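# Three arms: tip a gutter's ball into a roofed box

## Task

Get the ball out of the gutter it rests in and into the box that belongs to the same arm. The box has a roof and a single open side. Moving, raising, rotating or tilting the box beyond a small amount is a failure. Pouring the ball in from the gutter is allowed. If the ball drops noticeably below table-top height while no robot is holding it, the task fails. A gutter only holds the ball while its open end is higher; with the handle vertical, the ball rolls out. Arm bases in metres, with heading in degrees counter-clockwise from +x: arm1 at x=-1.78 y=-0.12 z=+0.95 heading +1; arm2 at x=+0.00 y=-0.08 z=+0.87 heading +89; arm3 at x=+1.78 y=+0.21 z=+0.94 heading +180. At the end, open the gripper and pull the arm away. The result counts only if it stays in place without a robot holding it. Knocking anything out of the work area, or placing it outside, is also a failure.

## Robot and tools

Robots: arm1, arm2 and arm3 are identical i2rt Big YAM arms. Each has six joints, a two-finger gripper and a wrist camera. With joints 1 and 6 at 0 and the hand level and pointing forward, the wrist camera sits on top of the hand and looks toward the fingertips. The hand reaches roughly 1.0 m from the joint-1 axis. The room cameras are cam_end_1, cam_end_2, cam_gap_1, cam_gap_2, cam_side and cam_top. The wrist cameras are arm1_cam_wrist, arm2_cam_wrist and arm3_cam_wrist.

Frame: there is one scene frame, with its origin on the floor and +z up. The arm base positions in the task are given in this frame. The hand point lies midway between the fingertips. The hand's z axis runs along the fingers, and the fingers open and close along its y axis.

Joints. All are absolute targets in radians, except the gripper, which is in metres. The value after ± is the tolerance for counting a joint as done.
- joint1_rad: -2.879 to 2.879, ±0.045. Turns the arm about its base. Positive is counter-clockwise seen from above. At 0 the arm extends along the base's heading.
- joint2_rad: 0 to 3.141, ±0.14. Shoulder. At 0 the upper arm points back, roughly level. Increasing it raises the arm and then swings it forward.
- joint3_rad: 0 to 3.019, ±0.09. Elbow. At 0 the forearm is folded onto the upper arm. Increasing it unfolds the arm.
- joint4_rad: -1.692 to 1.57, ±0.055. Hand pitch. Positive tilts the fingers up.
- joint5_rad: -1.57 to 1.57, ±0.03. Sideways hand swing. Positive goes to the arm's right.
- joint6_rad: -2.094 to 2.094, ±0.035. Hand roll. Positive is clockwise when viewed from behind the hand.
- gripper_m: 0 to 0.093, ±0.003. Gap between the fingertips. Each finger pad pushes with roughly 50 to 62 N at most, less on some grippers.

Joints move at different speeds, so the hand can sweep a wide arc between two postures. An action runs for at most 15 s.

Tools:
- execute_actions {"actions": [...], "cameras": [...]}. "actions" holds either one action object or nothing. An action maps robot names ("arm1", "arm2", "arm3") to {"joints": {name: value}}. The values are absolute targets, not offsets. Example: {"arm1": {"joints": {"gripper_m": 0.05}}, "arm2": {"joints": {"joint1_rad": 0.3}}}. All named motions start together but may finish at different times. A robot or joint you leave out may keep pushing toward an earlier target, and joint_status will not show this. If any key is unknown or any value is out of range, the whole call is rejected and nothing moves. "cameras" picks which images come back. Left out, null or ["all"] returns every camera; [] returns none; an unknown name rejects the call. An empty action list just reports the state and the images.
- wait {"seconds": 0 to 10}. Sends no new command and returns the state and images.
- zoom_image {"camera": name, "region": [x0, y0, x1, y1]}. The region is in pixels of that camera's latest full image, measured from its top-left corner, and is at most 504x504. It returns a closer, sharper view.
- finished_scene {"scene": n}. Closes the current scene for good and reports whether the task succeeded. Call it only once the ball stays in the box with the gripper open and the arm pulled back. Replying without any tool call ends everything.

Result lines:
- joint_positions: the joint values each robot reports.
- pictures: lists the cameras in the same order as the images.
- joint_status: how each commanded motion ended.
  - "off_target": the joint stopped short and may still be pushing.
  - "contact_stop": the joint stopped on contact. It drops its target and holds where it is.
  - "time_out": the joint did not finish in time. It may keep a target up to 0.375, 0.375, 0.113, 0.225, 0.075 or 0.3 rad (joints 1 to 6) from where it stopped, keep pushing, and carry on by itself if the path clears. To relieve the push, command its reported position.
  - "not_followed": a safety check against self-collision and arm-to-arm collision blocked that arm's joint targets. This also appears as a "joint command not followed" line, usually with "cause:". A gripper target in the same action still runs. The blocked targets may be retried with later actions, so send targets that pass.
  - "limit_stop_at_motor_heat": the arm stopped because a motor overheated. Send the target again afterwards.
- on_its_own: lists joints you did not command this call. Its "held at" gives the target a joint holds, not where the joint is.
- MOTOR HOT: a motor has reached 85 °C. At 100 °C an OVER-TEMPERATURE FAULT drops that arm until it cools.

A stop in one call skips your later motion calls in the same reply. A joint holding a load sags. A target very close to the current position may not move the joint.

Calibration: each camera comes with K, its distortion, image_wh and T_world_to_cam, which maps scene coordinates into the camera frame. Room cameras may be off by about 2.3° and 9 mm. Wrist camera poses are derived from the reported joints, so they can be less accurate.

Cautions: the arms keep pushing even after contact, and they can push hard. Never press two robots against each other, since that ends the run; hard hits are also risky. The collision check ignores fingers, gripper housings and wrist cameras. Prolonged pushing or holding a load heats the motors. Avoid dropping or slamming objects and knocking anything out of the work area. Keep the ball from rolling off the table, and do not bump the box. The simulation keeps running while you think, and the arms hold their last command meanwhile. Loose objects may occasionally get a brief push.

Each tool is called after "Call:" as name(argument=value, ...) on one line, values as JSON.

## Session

Call:
execute_actions(actions=[])

Scene clock: 0.00 s.
arm1.joint_positions: joint1_rad=-0.520 joint2_rad=+0.516 joint3_rad=+1.574 joint4_rad=-1.309 joint5_rad=-0.138 joint6_rad=+0.287 gripper_m=+0.094
arm1.joint_status: not commanded
arm1.hand: x=-1.6318 y=-0.1687 z=+1.5948 quat_wxyz=(-0.612, -0.261, -0.747, +0.014) (m; scene frame)
arm2.joint_positions: joint1_rad=+0.514 joint2_rad=+0.480 joint3_rad=+1.378 joint4_rad=-1.486 joint5_rad=-0.235 joint6_rad=-0.435 gripper_m=+0.094
arm2.joint_status: not commanded
arm2.hand: x=-0.1154 y=+0.0399 z=+1.4008 quat_wxyz=(-0.247, +0.851, -0.218, -0.409) (m; scene frame)
arm3.joint_positions: joint1_rad=-0.229 joint2_rad=+0.505 joint3_rad=+1.430 joint4_rad=-1.214 joint5_rad=-0.019 joint6_rad=-0.477 gripper_m=+0.094
arm3.joint_status: not commanded
arm3.hand: x=+1.5940 y=+0.2558 z=+1.5427 quat_wxyz=(-0.201, +0.796, +0.102, -0.562) (m; scene frame)
pictures: arm1_cam_wrist, arm2_cam_wrist, arm3_cam_wrist, cam_end_1, cam_end_2, cam_gap_1, cam_gap_2, cam_side, cam_top
camera_calibration (this result's frames):
arm1_cam_wrist: T_world_to_cam=[[-0.411488, -0.86056, -0.300189, -0.339242], [-0.620384, 0.50575, -0.59945, 0.0360566], [0.667684, -0.0604345, -0.741988, 2.38432], [0, 0, 0, 1]] pos_world=[-1.7092, -0.166079, 1.68891]
arm2_cam_wrist: T_world_to_cam=[[0.569163, 0.782914, 0.251196, -0.315908], [0.809756, -0.480729, -0.336445, 0.59193], [-0.142651, 0.394899, -0.907582, 1.36391], [0, 0, 0, 1]] pos_world=[-0.104953, -0.00672214, 1.51637]
arm3_cam_wrist: T_world_to_cam=[[0.0754937, 0.89672, 0.436113, -1.02159], [0.832984, 0.1837, -0.521912, -0.56896], [-0.548123, 0.402676, -0.733085, 2.02436], [0, 0, 0, 1]] pos_world=[1.66065, 0.205438, 1.63261]
Images, in order (width x height): arm1_cam_wrist 616x616, arm2_cam_wrist 616x616, arm3_cam_wrist 616x616, cam_end_1 504x504, cam_end_2 504x504, cam_gap_1 504x504, cam_gap_2 504x504, cam_side 504x504, cam_top 504x504.

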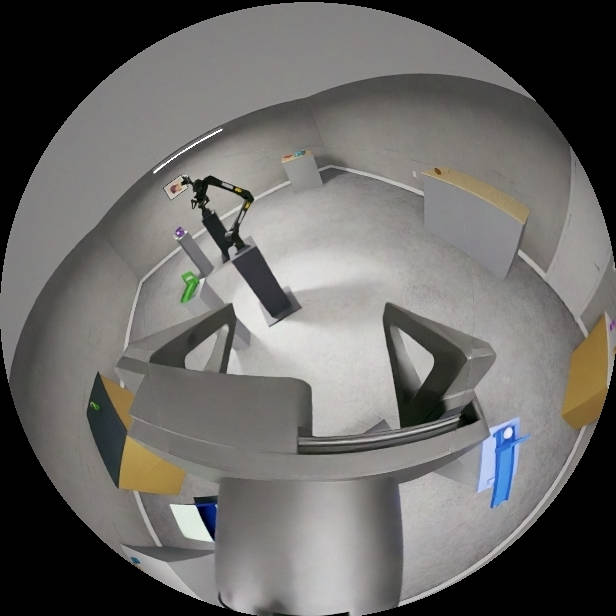

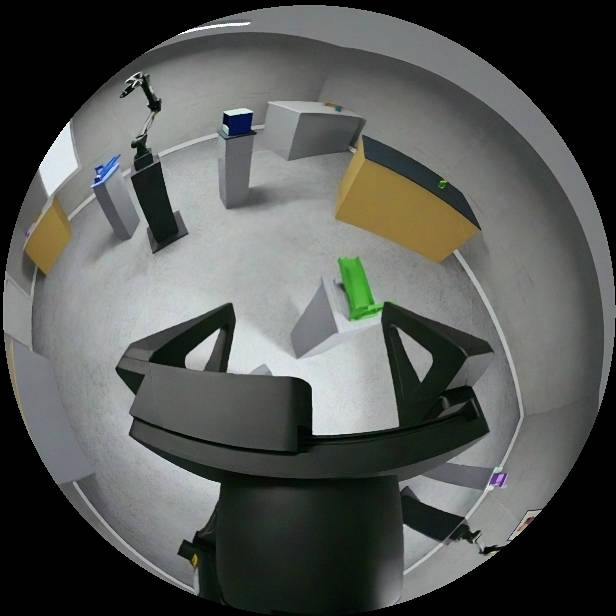

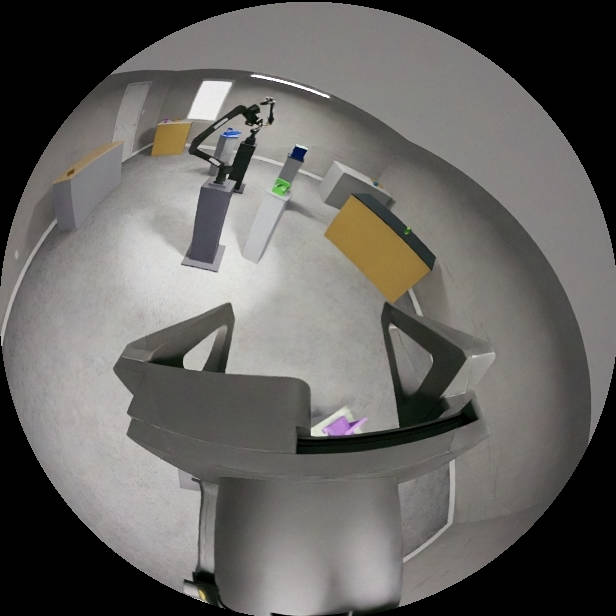

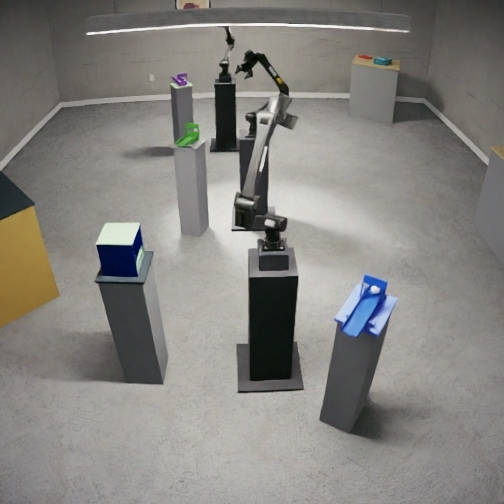

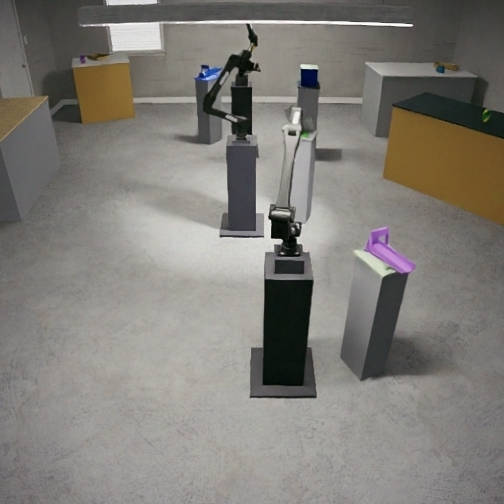

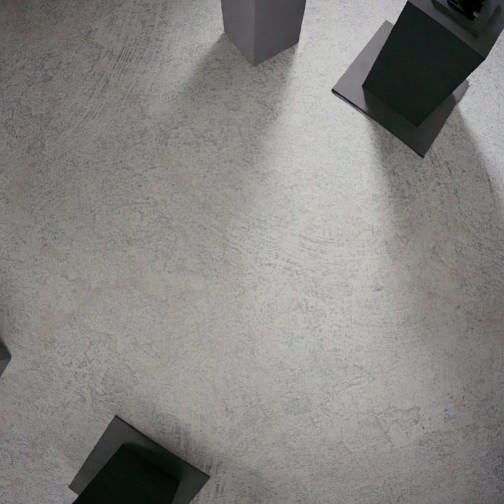

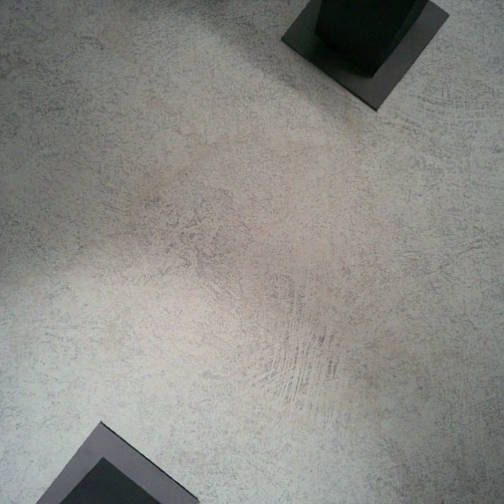

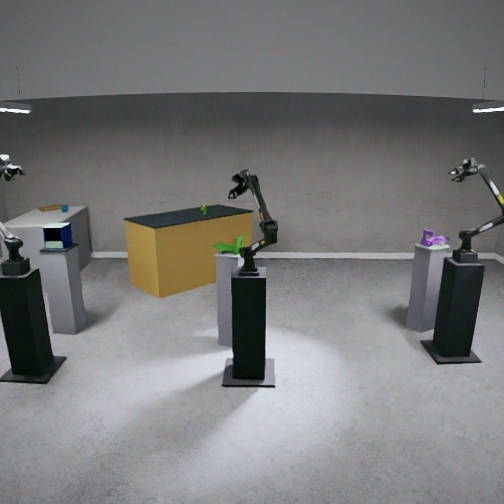

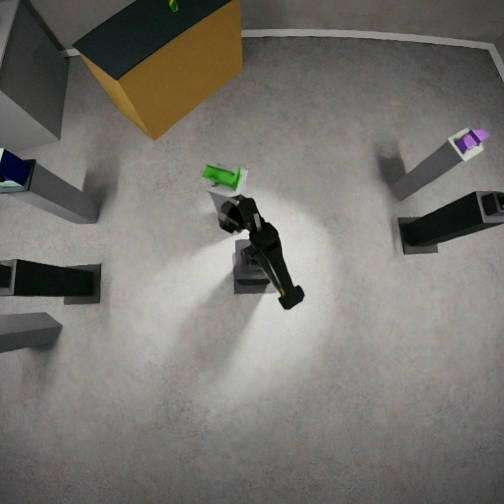

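Call:
zoom_image(camera="cam_end_1", region=[310, 250, 430, 360])

Call:
zoom_image(camera="cam_end_1", region=[70, 200, 190, 310])

Call:
zoom_image(camera="arm1_cam_wrist", region=[450, 390, 570, 530])

Call:
zoom_image(camera="cam_side", region=[0, 190, 130, 300])

Region (310, 250, 430, 360) of cam_end_1's 504x504 image, scaled by 4.200, with more detail than that image has; it fills the top 462 rows of this view, and the rest is white.

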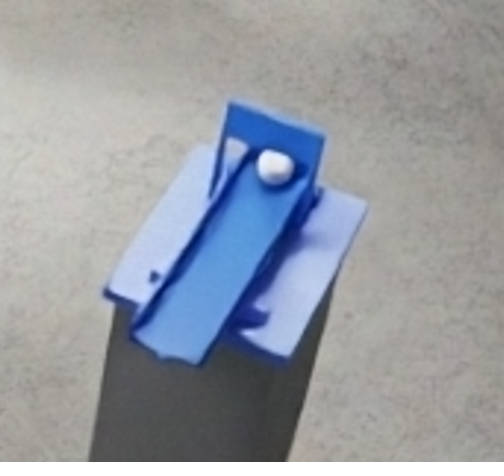

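Region (70, 200, 190, 310) of cam_end_1's 504x504 image, scaled by 4.200, with more detail than that image has; it fills the top 462 rows of this view, and the rest is white.

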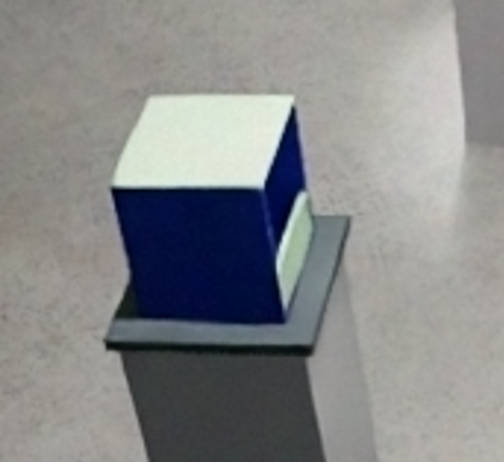

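Region (450, 390, 570, 530) of arm1_cam_wrist's 616x616 image, scaled by 3.600, with more detail than that image has; it fills the left 432 columns of this view, and the rest is white.

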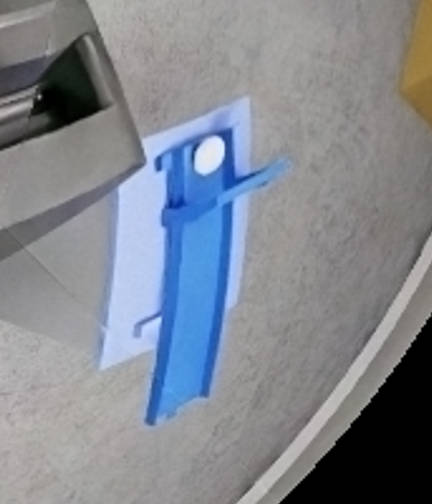

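Region (0, 190, 130, 300) of cam_side's 504x504 image, scaled by 3.877, with more detail than that image has; it fills the top 426 rows of this view, and the rest is white.

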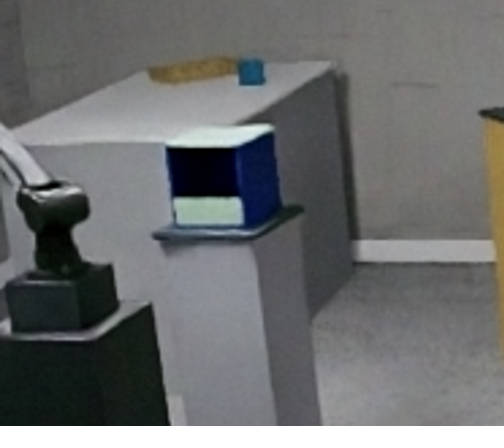

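Call:
execute_actions(actions=[{"arm1":{"joints":{"joint1_rad":-2.19,"joint2_rad":1.86,"joint3_rad":1.8,"joint4_rad":-1.45,"joint5_rad":0.0,"joint6_rad":0.0,"gripper_m":0.065}}}], cameras=["arm1_cam_wrist","cam_end_1"])

Scene clock: 78.23 s.
arm1.joint_positions: joint1_rad=-2.188 joint2_rad=+1.863 joint3_rad=+1.777 joint4_rad=-1.440 joint5_rad=+0.002 joint6_rad=+0.016 gripper_m=+0.065
arm1.joint_status: all done
arm1.hand: x=-2.1092 y=-0.6058 z=+1.1484 quat_wxyz=(-0.011, -0.887, -0.461, +0.025) (m; scene frame)
arm2.joint_positions: joint1_rad=+0.514 joint2_rad=+0.480 joint3_rad=+1.378 joint4_rad=-1.486 joint5_rad=-0.235 joint6_rad=-0.435 gripper_m=+0.094
arm2.joint_status: not commanded
arm2.hand: x=-0.1154 y=+0.0399 z=+1.4008 quat_wxyz=(-0.247, +0.851, -0.218, -0.409) (m; scene frame)
arm3.joint_positions: joint1_rad=-0.229 joint2_rad=+0.505 joint3_rad=+1.430 joint4_rad=-1.214 joint5_rad=-0.019 joint6_rad=-0.477 gripper_m=+0.094
arm3.joint_status: not commanded
arm3.hand: x=+1.5940 y=+0.2558 z=+1.5427 quat_wxyz=(-0.201, +0.796, +0.102, -0.562) (m; scene frame)
pictures: arm1_cam_wrist, cam_end_1
camera_calibration (this result's frames):
arm1_cam_wrist: T_world_to_cam=[[-0.815849, 0.578211, 0.00796498, -1.381], [0.490931, 0.685288, 0.537929, 0.839934], [0.305578, 0.442779, -0.842952, 2.00244], [0, 0, 0, 1]] pos_world=[-2.15094, -0.663726, 1.24714]
Images, in order (width x height): arm1_cam_wrist 616x616, cam_end_1 504x504.

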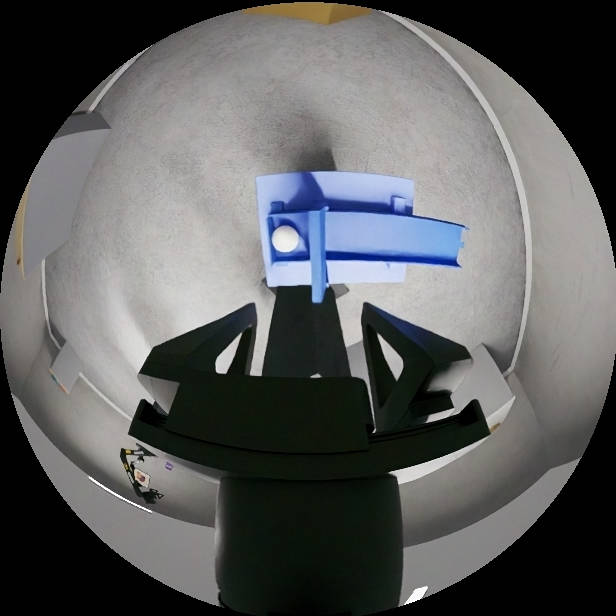

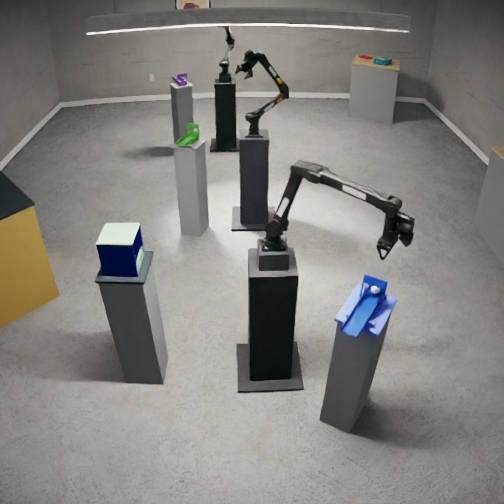

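Call:
zoom_image(camera="arm1_cam_wrist", region=[240, 160, 480, 320])

Region (240, 160, 480, 320) of arm1_cam_wrist's 616x616 image, scaled by 2.100, with more detail than that image has.

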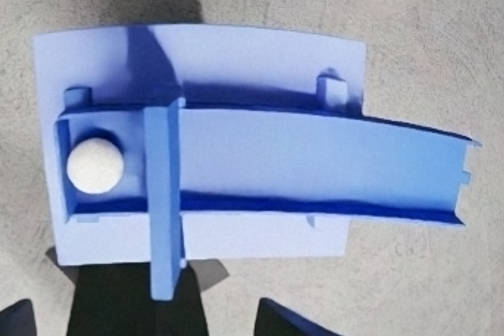

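Call:
zoom_image(camera="arm1_cam_wrist", region=[260, 190, 380, 310])

Region (260, 190, 380, 310) of arm1_cam_wrist's 616x616 image, scaled by 4.200, with more detail than that image has.

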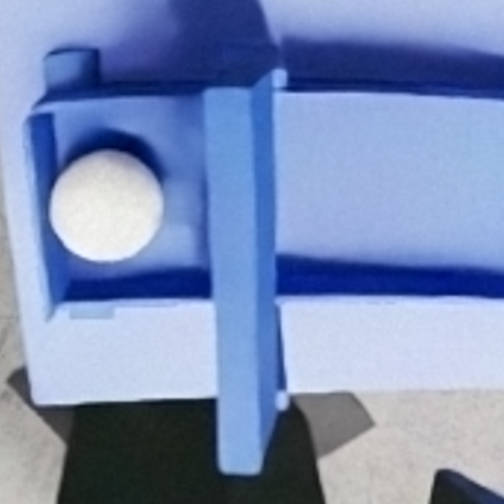

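Call:
execute_actions(actions=[{"arm1":{"joints":{"joint2_rad":1.925,"joint3_rad":1.655,"joint4_rad":-1.3,"joint5_rad":0.13,"joint6_rad":-0.025}}}], cameras=["arm1_cam_wrist","cam_end_1"])

Scene clock: 199.40 s.
arm1.joint_positions: joint1_rad=-2.188 joint2_rad=+1.917 joint3_rad=+1.647 joint4_rad=-1.311 joint5_rad=+0.128 joint6_rad=-0.009 gripper_m=+0.065
arm1.joint_status: all done
arm1.hand: x=-2.1235 y=-0.5879 z=+1.0707 quat_wxyz=(+0.058, -0.880, -0.471, +0.031) (m; scene frame)
arm2.joint_positions: joint1_rad=+0.514 joint2_rad=+0.480 joint3_rad=+1.378 joint4_rad=-1.486 joint5_rad=-0.235 joint6_rad=-0.435 gripper_m=+0.094
arm2.joint_status: not commanded
arm2.hand: x=-0.1154 y=+0.0399 z=+1.4008 quat_wxyz=(-0.247, +0.851, -0.218, -0.409) (m; scene frame)
arm3.joint_positions: joint1_rad=-0.229 joint2_rad=+0.505 joint3_rad=+1.430 joint4_rad=-1.214 joint5_rad=-0.019 joint6_rad=-0.477 gripper_m=+0.094
arm3.joint_status: not commanded
arm3.hand: x=+1.5940 y=+0.2558 z=+1.5427 quat_wxyz=(-0.201, +0.796, +0.102, -0.562) (m; scene frame)
pictures: arm1_cam_wrist, cam_end_1
camera_calibration (this result's frames):
arm1_cam_wrist: T_world_to_cam=[[-0.822532, 0.552486, 0.134905, -1.5676], [0.518097, 0.630101, 0.578401, 0.858371], [0.234555, 0.545648, -0.80452, 1.80185], [0, 0, 0, 1]] pos_world=[-2.15676, -0.657954, 1.16462]
Images, in order (width x height): arm1_cam_wrist 616x616, cam_end_1 504x504.

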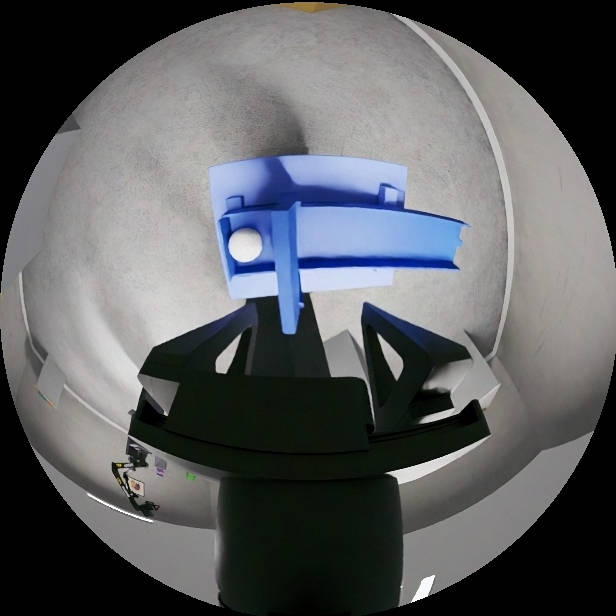

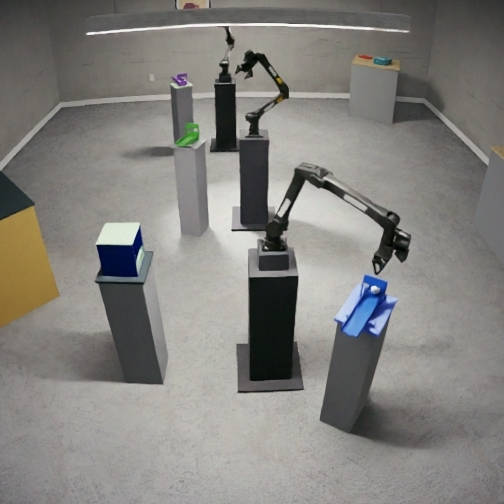

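Call:
zoom_image(camera="arm1_cam_wrist", region=[210, 180, 370, 340])

Region (210, 180, 370, 340) of arm1_cam_wrist's 616x616 image, scaled by 3.150, with more detail than that image has.

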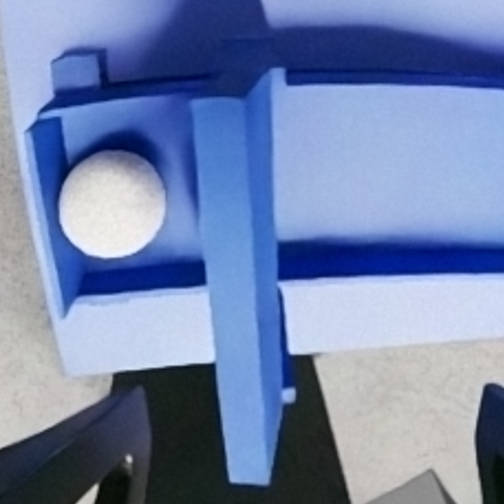

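Call:
execute_actions(actions=[{"arm1":{"joints":{"joint2_rad":2.01,"joint3_rad":1.528,"joint4_rad":-1.09}}}], cameras=["arm1_cam_wrist","cam_end_1"])

Scene clock: 233.40 s.
arm1.joint_positions: joint1_rad=-2.188 joint2_rad=+2.010 joint3_rad=+1.518 joint4_rad=-1.099 joint5_rad=+0.128 joint6_rad=-0.009 gripper_m=+0.065
arm1.joint_status: all done
arm1.hand: x=-2.1219 y=-0.5850 z=+0.9723 quat_wxyz=(+0.061, -0.880, -0.471, +0.025) (m; scene frame)
arm2.joint_positions: joint1_rad=+0.514 joint2_rad=+0.480 joint3_rad=+1.378 joint4_rad=-1.486 joint5_rad=-0.235 joint6_rad=-0.435 gripper_m=+0.094
arm2.joint_status: not commanded
arm2.hand: x=-0.1154 y=+0.0399 z=+1.4008 quat_wxyz=(-0.247, +0.851, -0.218, -0.409) (m; scene frame)
arm3.joint_positions: joint1_rad=-0.229 joint2_rad=+0.505 joint3_rad=+1.430 joint4_rad=-1.214 joint5_rad=-0.019 joint6_rad=-0.477 gripper_m=+0.094
arm3.joint_status: not commanded
arm3.hand: x=+1.5940 y=+0.2558 z=+1.5427 quat_wxyz=(-0.201, +0.796, +0.102, -0.562) (m; scene frame)
pictures: arm1_cam_wrist, cam_end_1
camera_calibration (this result's frames):
arm1_cam_wrist: T_world_to_cam=[[-0.82341, 0.551195, 0.134833, -1.55715], [0.514243, 0.624379, 0.587967, 0.891784], [0.239898, 0.553475, -0.797568, 1.72991], [0, 0, 0, 1]] pos_world=[-2.15576, -0.655983, 1.06534]
Images, in order (width x height): arm1_cam_wrist 616x616, cam_end_1 504x504.

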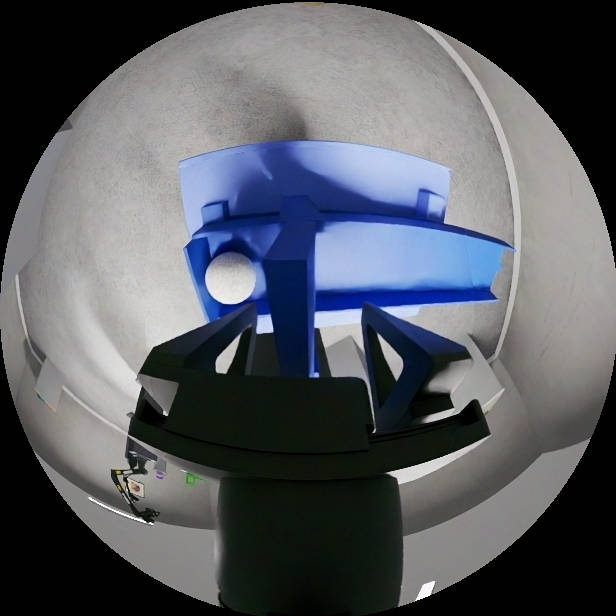

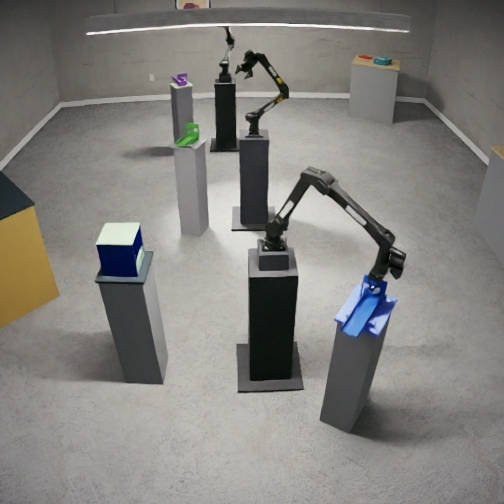

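Call:
zoom_image(camera="arm1_cam_wrist", region=[230, 190, 390, 390])

Call:
zoom_image(camera="cam_end_1", region=[320, 230, 420, 340])

Region (230, 190, 390, 390) of arm1_cam_wrist's 616x616 image, scaled by 2.520, with more detail than that image has; it fills the left 403 columns of this view, and the rest is white.

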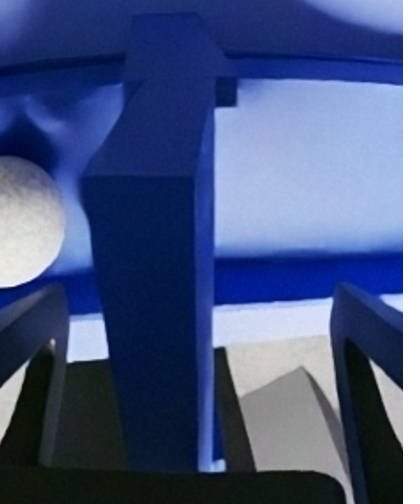

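Region (320, 230, 420, 340) of cam_end_1's 504x504 image, scaled by 4.582, with more detail than that image has; it fills the left 458 columns of this view, and the rest is white.

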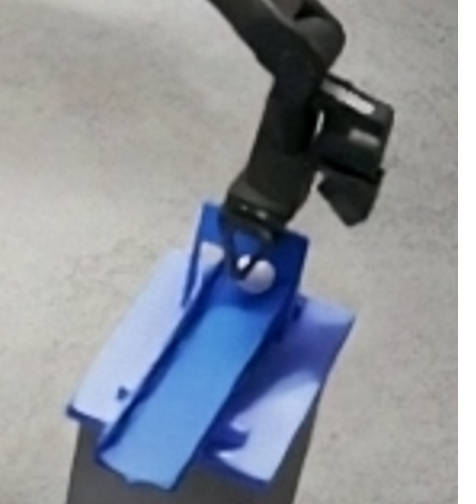

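Call:
execute_actions(actions=[{"arm1":{"joints":{"joint1_rad":-2.15,"joint5_rad":0.225}}}], cameras=["arm1_cam_wrist","cam_end_1"])

Scene clock: 308.90 s.
arm1.joint_positions: joint1_rad=-2.149 joint2_rad=+2.010 joint3_rad=+1.518 joint4_rad=-1.099 joint5_rad=+0.223 joint6_rad=-0.009 gripper_m=+0.065
arm1.joint_status: all done
arm1.hand: x=-2.1172 y=-0.5895 z=+0.9751 quat_wxyz=(+0.102, -0.866, -0.487, +0.049) (m; scene frame)
arm2.joint_positions: joint1_rad=+0.514 joint2_rad=+0.480 joint3_rad=+1.378 joint4_rad=-1.486 joint5_rad=-0.235 joint6_rad=-0.435 gripper_m=+0.094
arm2.joint_status: not commanded
arm2.hand: x=-0.1154 y=+0.0399 z=+1.4008 quat_wxyz=(-0.247, +0.851, -0.218, -0.409) (m; scene frame)
arm3.joint_positions: joint1_rad=-0.229 joint2_rad=+0.505 joint3_rad=+1.430 joint4_rad=-1.214 joint5_rad=-0.019 joint6_rad=-0.477 gripper_m=+0.094
arm3.joint_status: not commanded
arm3.hand: x=+1.5940 y=+0.2558 z=+1.5427 quat_wxyz=(-0.201, +0.796, +0.102, -0.562) (m; scene frame)
pictures: arm1_cam_wrist, cam_end_1
camera_calibration (this result's frames):
arm1_cam_wrist: T_world_to_cam=[[-0.830281, 0.508321, 0.22857, -1.68246], [0.535812, 0.615097, 0.578413, 0.940032], [0.153427, 0.602715, -0.783067, 1.56535], [0, 0, 0, 1]] pos_world=[-2.14076, -0.666444, 1.06661]
Images, in order (width x height): arm1_cam_wrist 616x616, cam_end_1 504x504.

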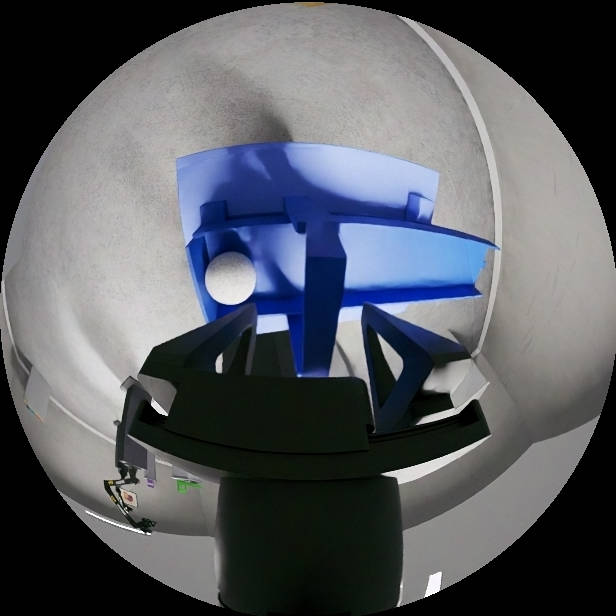

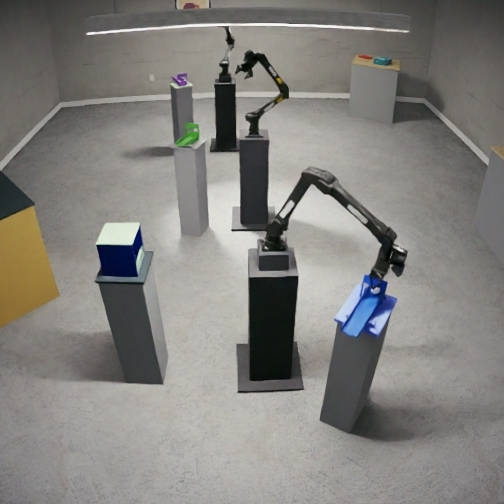

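Call:
zoom_image(camera="arm1_cam_wrist", region=[240, 180, 400, 380])

Region (240, 180, 400, 380) of arm1_cam_wrist's 616x616 image, scaled by 2.520, with more detail than that image has; it fills the left 403 columns of this view, and the rest is white.

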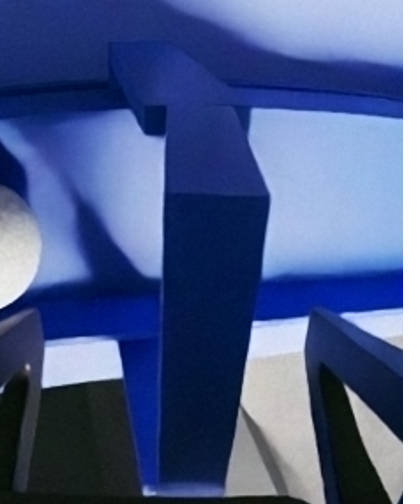

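Call:
execute_actions(actions=[{"arm1":{"joints":{"gripper_m":0.0}}}], cameras=["arm1_cam_wrist","cam_end_1"])

Scene clock: 333.27 s.
arm1.joint_positions: joint1_rad=-2.149 joint2_rad=+2.010 joint3_rad=+1.518 joint4_rad=-1.097 joint5_rad=+0.223 joint6_rad=-0.013 gripper_m=+0.011
arm1.joint_status: gripper_m off_target (ended at +0.011, target +0.000)
arm1.hand: x=-2.1176 y=-0.5898 z=+0.9751 quat_wxyz=(+0.101, -0.866, -0.488, +0.050) (m; scene frame)
arm2.joint_positions: joint1_rad=+0.514 joint2_rad=+0.480 joint3_rad=+1.378 joint4_rad=-1.486 joint5_rad=-0.235 joint6_rad=-0.435 gripper_m=+0.094
arm2.joint_status: not commanded
arm2.hand: x=-0.1154 y=+0.0399 z=+1.4008 quat_wxyz=(-0.247, +0.851, -0.218, -0.409) (m; scene frame)
arm3.joint_positions: joint1_rad=-0.229 joint2_rad=+0.505 joint3_rad=+1.430 joint4_rad=-1.214 joint5_rad=-0.019 joint6_rad=-0.477 gripper_m=+0.094
arm3.joint_status: not commanded
arm3.hand: x=+1.5940 y=+0.2558 z=+1.5427 quat_wxyz=(-0.201, +0.796, +0.102, -0.562) (m; scene frame)
pictures: arm1_cam_wrist, cam_end_1
camera_calibration (this result's frames):
arm1_cam_wrist: T_world_to_cam=[[-0.831928, 0.505802, 0.228168, -1.68719], [0.533869, 0.617529, 0.577617, 0.938518], [0.15126, 0.602348, -0.783771, 1.56145], [0, 0, 0, 1]] pos_world=[-2.14085, -0.666716, 1.06668]
Images, in order (width x height): arm1_cam_wrist 616x616, cam_end_1 504x504.

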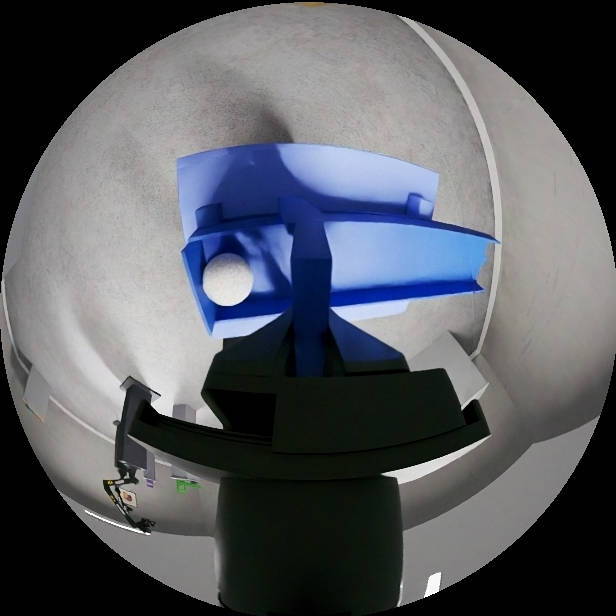

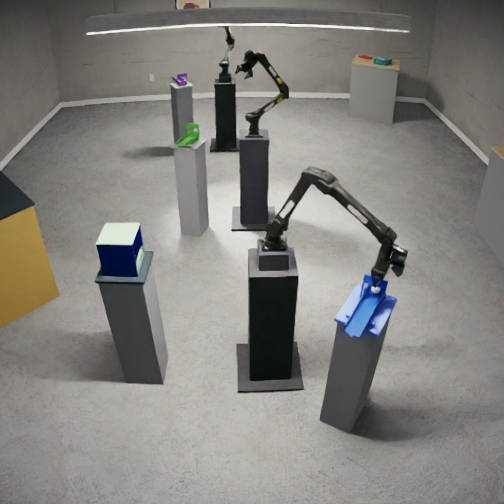

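Call:
execute_actions(actions=[{"arm1":{"joints":{"joint2_rad":1.85}}}], cameras=["arm1_cam_wrist","cam_end_1"])

Scene clock: 391.70 s.
arm1.joint_positions: joint1_rad=-2.149 joint2_rad=+1.862 joint3_rad=+1.511 joint4_rad=-1.097 joint5_rad=+0.222 joint6_rad=-0.013 gripper_m=+0.011
arm1.joint_status: all done
arm1.hand: x=-2.1208 y=-0.5955 z=+1.0554 quat_wxyz=(+0.067, -0.867, -0.480, +0.111) (m; scene frame)
arm2.joint_positions: joint1_rad=+0.514 joint2_rad=+0.480 joint3_rad=+1.378 joint4_rad=-1.486 joint5_rad=-0.235 joint6_rad=-0.435 gripper_m=+0.094
arm2.joint_status: not commanded
arm2.hand: x=-0.1154 y=+0.0399 z=+1.4008 quat_wxyz=(-0.247, +0.851, -0.218, -0.409) (m; scene frame)
arm3.joint_positions: joint1_rad=-0.229 joint2_rad=+0.505 joint3_rad=+1.430 joint4_rad=-1.214 joint5_rad=-0.019 joint6_rad=-0.477 gripper_m=+0.094
arm3.joint_status: not commanded
arm3.hand: x=+1.5940 y=+0.2558 z=+1.5427 quat_wxyz=(-0.201, +0.796, +0.102, -0.562) (m; scene frame)
pictures: arm1_cam_wrist, cam_end_1
camera_calibration (this result's frames):
arm1_cam_wrist: T_world_to_cam=[[-0.815203, 0.532751, 0.227201, -1.65273], [0.572181, 0.680023, 0.458451, 1.14165], [0.0897383, 0.503731, -0.859187, 1.51876], [0, 0, 0, 1]] pos_world=[-2.13684, -0.660903, 1.15701]
Images, in order (width x height): arm1_cam_wrist 616x616, cam_end_1 504x504.

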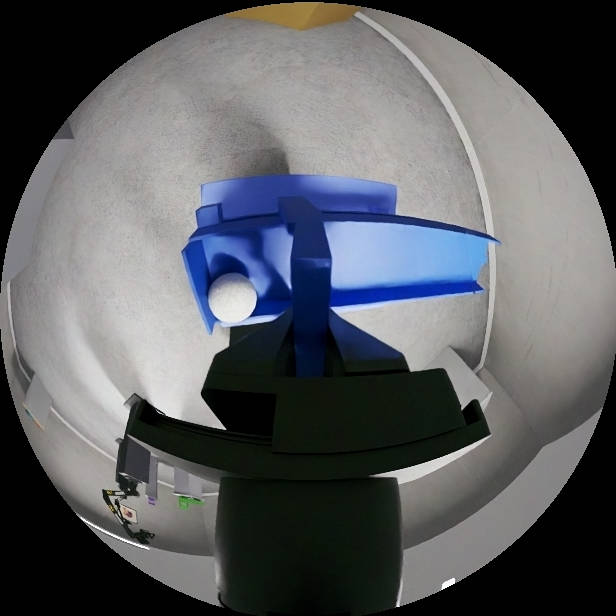

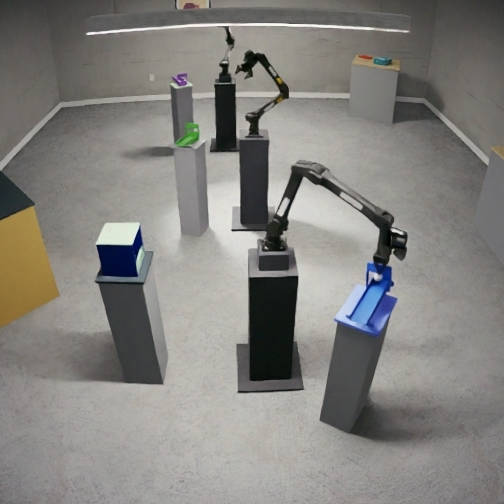

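Call:
execute_actions(actions=[{"arm1":{"joints":{"joint2_rad":1.45,"joint4_rad":-1.55,"joint5_rad":0.45}}}], cameras=["arm1_cam_wrist","cam_end_1"])

Scene clock: 405.27 s.
arm1.joint_positions: joint1_rad=-2.149 joint2_rad=+1.447 joint3_rad=+1.505 joint4_rad=-1.544 joint5_rad=+0.444 joint6_rad=-0.013 gripper_m=+0.011
arm1.joint_status: all done
arm1.hand: x=-2.0752 y=-0.4559 z=+1.2601 quat_wxyz=(+0.173, -0.854, -0.469, +0.146) (m; scene frame)
arm2.joint_positions: joint1_rad=+0.514 joint2_rad=+0.480 joint3_rad=+1.378 joint4_rad=-1.486 joint5_rad=-0.235 joint6_rad=-0.435 gripper_m=+0.094
arm2.joint_status: not commanded
arm2.hand: x=-0.1154 y=+0.0399 z=+1.4008 quat_wxyz=(-0.247, +0.851, -0.218, -0.409) (m; scene frame)
arm3.joint_positions: joint1_rad=-0.229 joint2_rad=+0.505 joint3_rad=+1.430 joint4_rad=-1.214 joint5_rad=-0.019 joint6_rad=-0.477 gripper_m=+0.094
arm3.joint_status: not commanded
arm3.hand: x=+1.5940 y=+0.2558 z=+1.5427 quat_wxyz=(-0.201, +0.796, +0.102, -0.562) (m; scene frame)
pictures: arm1_cam_wrist, cam_end_1
camera_calibration (this result's frames):
arm1_cam_wrist: T_world_to_cam=[[-0.746478, 0.502945, 0.435679, -1.87015], [0.664558, 0.596613, 0.449906, 1.09125], [-0.0336539, 0.625379, -0.779595, 1.31927], [0, 0, 0, 1]] pos_world=[-2.07683, -0.535518, 1.35232]
Images, in order (width x height): arm1_cam_wrist 616x616, cam_end_1 504x504.

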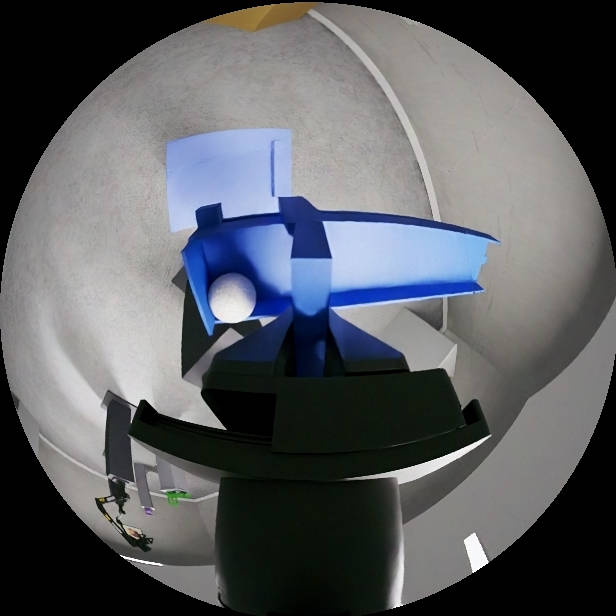

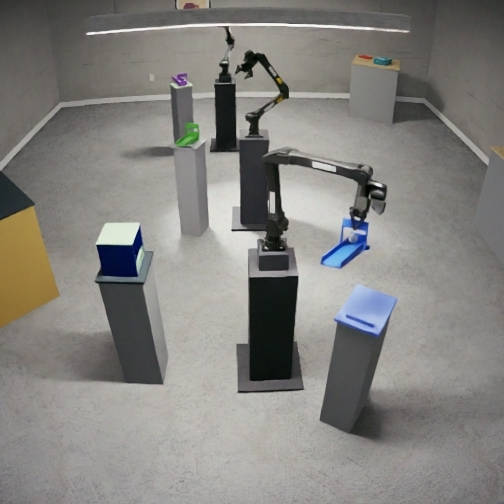

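Call:
execute_actions(actions=[{"arm1":{"joints":{"joint1_rad":1.59}}}], cameras=["arm1_cam_wrist","cam_end_1","cam_top"])

Scene clock: 421.20 s.
arm1.joint_positions: joint1_rad=+1.597 joint2_rad=+1.454 joint3_rad=+1.505 joint4_rad=-1.544 joint5_rad=+0.441 joint6_rad=-0.014 gripper_m=+0.012
arm1.joint_status: all done
arm1.hand: x=-1.7246 y=+0.3278 z=+1.2488 quat_wxyz=(-0.178, +0.705, -0.675, +0.124) (m; scene frame)
arm2.joint_positions: joint1_rad=+0.514 joint2_rad=+0.480 joint3_rad=+1.378 joint4_rad=-1.486 joint5_rad=-0.235 joint6_rad=-0.435 gripper_m=+0.094
arm2.joint_status: not commanded
arm2.hand: x=-0.1154 y=+0.0399 z=+1.4008 quat_wxyz=(-0.247, +0.851, -0.218, -0.409) (m; scene frame)
arm3.joint_positions: joint1_rad=-0.229 joint2_rad=+0.505 joint3_rad=+1.430 joint4_rad=-1.214 joint5_rad=-0.019 joint6_rad=-0.477 gripper_m=+0.094
arm3.joint_status: not commanded
arm3.hand: x=+1.5940 y=+0.2558 z=+1.5427 quat_wxyz=(-0.201, +0.796, +0.102, -0.562) (m; scene frame)
pictures: arm1_cam_wrist, cam_end_1, cam_top
camera_calibration (this result's frames):
arm1_cam_wrist: T_world_to_cam=[[0.905982, 0.0220894, 0.422739, 1.02594], [-0.200082, -0.857703, 0.473617, -0.648278], [0.373046, -0.513671, -0.772644, 1.8983], [0, 0, 0, 1]] pos_world=[-1.76734, 0.396408, 1.34004]
Images, in order (width x height): arm1_cam_wrist 616x616, cam_end_1 504x504, cam_top 504x504.

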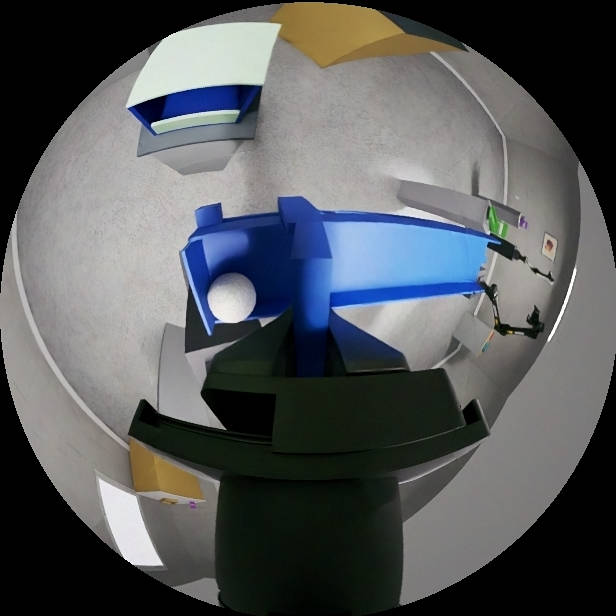

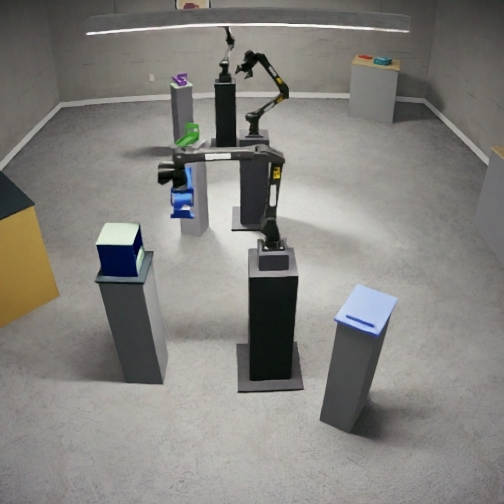

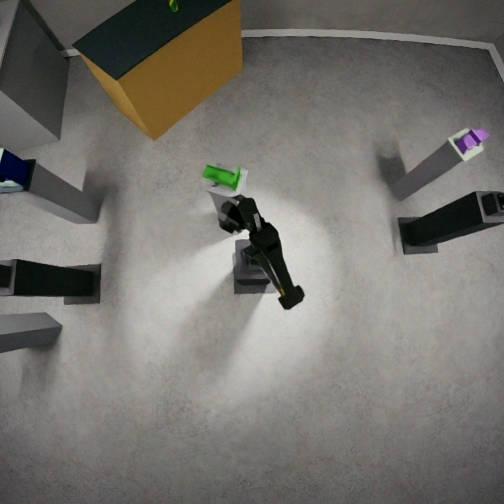

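Ball retained. Zoom on the box to triangulate.

Call:
zoom_image(camera="arm1_cam_wrist", region=[110, 10, 300, 180])

Region (110, 10, 300, 180) of arm1_cam_wrist's 616x616 image, scaled by 2.653, with more detail than that image has; it fills the top 451 rows of this view, and the rest is white.

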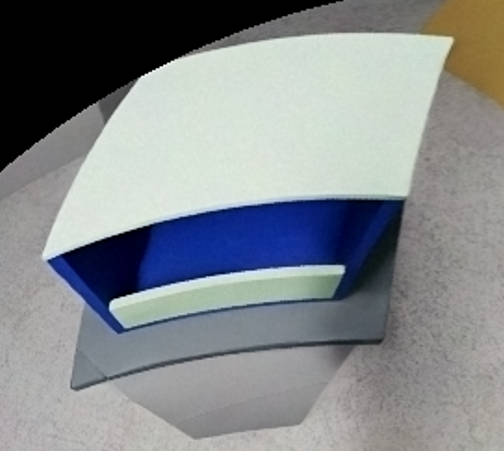

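Call:
execute_actions(actions=[{"arm1":{"joints":{"joint4_rad":-1.26,"joint6_rad":-1.57}}}], cameras=["arm1_cam_wrist","cam_end_1"])

Scene clock: 484.40 s.
arm1.joint_positions: joint1_rad=+1.597 joint2_rad=+1.454 joint3_rad=+1.505 joint4_rad=-1.279 joint5_rad=+0.443 joint6_rad=-1.555 gripper_m=+0.012
arm1.joint_status: all done
arm1.hand: x=-1.7269 y=+0.3872 z=+1.2612 quat_wxyz=(-0.169, +0.963, -0.022, +0.207) (m; scene frame)
arm2.joint_positions: joint1_rad=+0.514 joint2_rad=+0.480 joint3_rad=+1.378 joint4_rad=-1.486 joint5_rad=-0.235 joint6_rad=-0.435 gripper_m=+0.094
arm2.joint_status: not commanded
arm2.hand: x=-0.1154 y=+0.0399 z=+1.4008 quat_wxyz=(-0.247, +0.851, -0.218, -0.409) (m; scene frame)
arm3.joint_positions: joint1_rad=-0.229 joint2_rad=+0.505 joint3_rad=+1.430 joint4_rad=-1.214 joint5_rad=-0.019 joint6_rad=-0.477 gripper_m=+0.094
arm3.joint_status: not commanded
arm3.hand: x=+1.5940 y=+0.2558 z=+1.5427 quat_wxyz=(-0.201, +0.796, +0.102, -0.562) (m; scene frame)
pictures: arm1_cam_wrist, cam_end_1
camera_calibration (this result's frames):
arm1_cam_wrist: T_world_to_cam=[[-0.0254096, 0.939724, 0.340987, -0.839082], [0.504171, -0.282494, 0.816094, -0.0421214], [0.86323, 0.192653, -0.466603, 2.12626], [0, 0, 0, 1]] pos_world=[-1.83554, 0.366978, 1.31261]
Images, in order (width x height): arm1_cam_wrist 616x616, cam_end_1 504x504.

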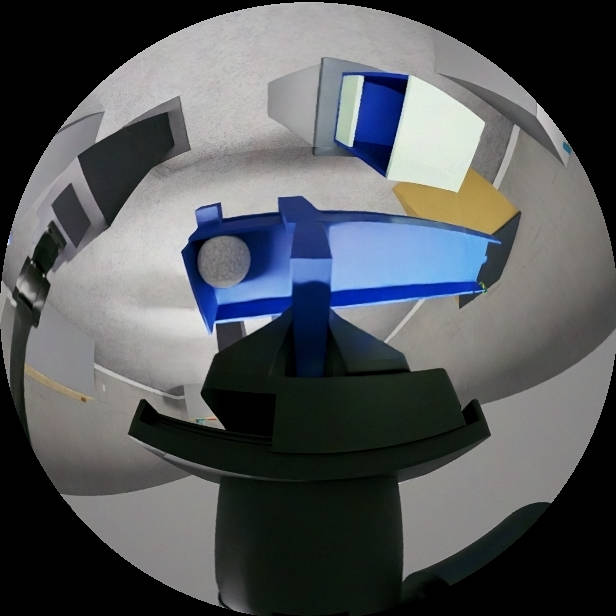

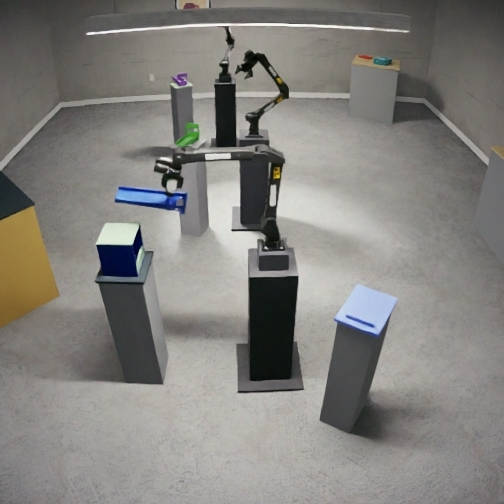

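Call:
zoom_image(camera="arm1_cam_wrist", region=[300, 40, 500, 210])

Region (300, 40, 500, 210) of arm1_cam_wrist's 616x616 image, scaled by 2.520, with more detail than that image has; it fills the top 428 rows of this view, and the rest is white.

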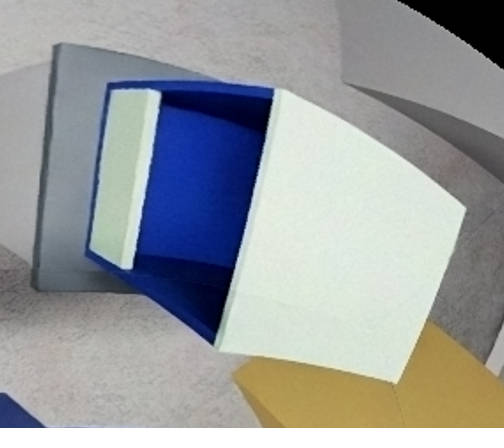

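Call:
execute_actions(actions=[{"arm1":{"joints":{"joint1_rad":1.0,"joint2_rad":1.24,"joint3_rad":0.665,"joint4_rad":-0.71,"joint5_rad":0.0,"joint6_rad":-1.57}}}], cameras=["arm1_cam_wrist","cam_end_1"])

Scene clock: 587.37 s.
arm1.joint_positions: joint1_rad=+0.995 joint2_rad=+1.246 joint3_rad=+0.647 joint4_rad=-0.727 joint5_rad=+0.002 joint6_rad=-1.560 gripper_m=+0.012
arm1.joint_status: all done
arm1.hand: x=-1.5993 y=+0.1679 z=+1.0013 quat_wxyz=(-0.113, +0.954, -0.277, +0.031) (m; scene frame)
arm2.joint_positions: joint1_rad=+0.514 joint2_rad=+0.480 joint3_rad=+1.378 joint4_rad=-1.486 joint5_rad=-0.235 joint6_rad=-0.435 gripper_m=+0.094
arm2.joint_status: not commanded
arm2.hand: x=-0.1154 y=+0.0399 z=+1.4008 quat_wxyz=(-0.247, +0.851, -0.218, -0.409) (m; scene frame)
arm3.joint_positions: joint1_rad=-0.229 joint2_rad=+0.505 joint3_rad=+1.430 joint4_rad=-1.214 joint5_rad=-0.019 joint6_rad=-0.477 gripper_m=+0.094
arm3.joint_status: not commanded
arm3.hand: x=+1.5940 y=+0.2558 z=+1.5427 quat_wxyz=(-0.201, +0.796, +0.102, -0.562) (m; scene frame)
pictures: arm1_cam_wrist, cam_end_1
camera_calibration (this result's frames):
arm1_cam_wrist: T_world_to_cam=[[0.524608, 0.817452, 0.237821, 0.462311], [0.611248, -0.556108, 0.563134, 0.514086], [0.592589, -0.150057, -0.791404, 1.88701], [0, 0, 0, 1]] pos_world=[-1.67499, 0.191129, 1.09394]
Images, in order (width x height): arm1_cam_wrist 616x616, cam_end_1 504x504.

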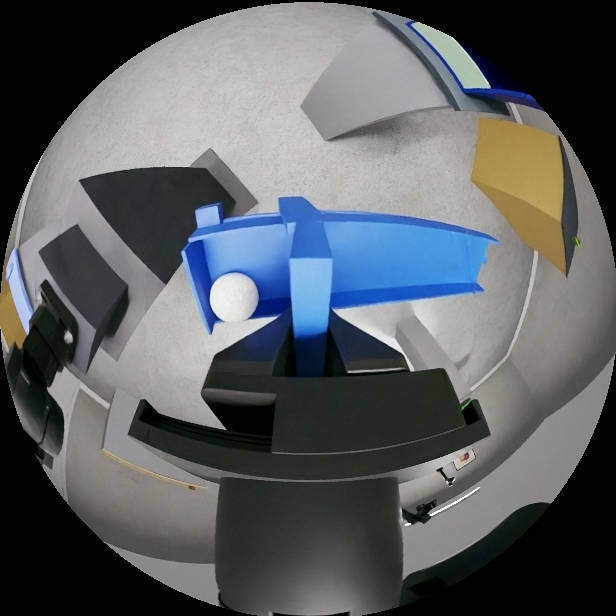

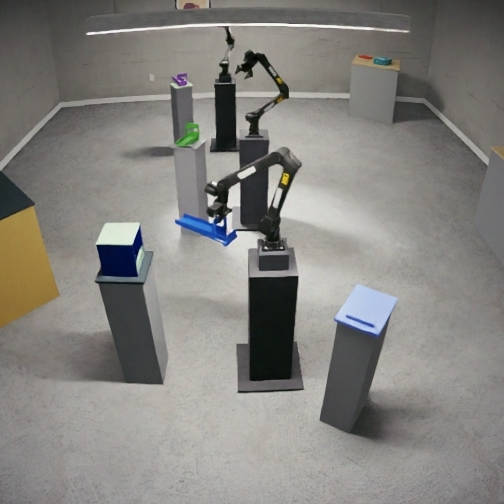

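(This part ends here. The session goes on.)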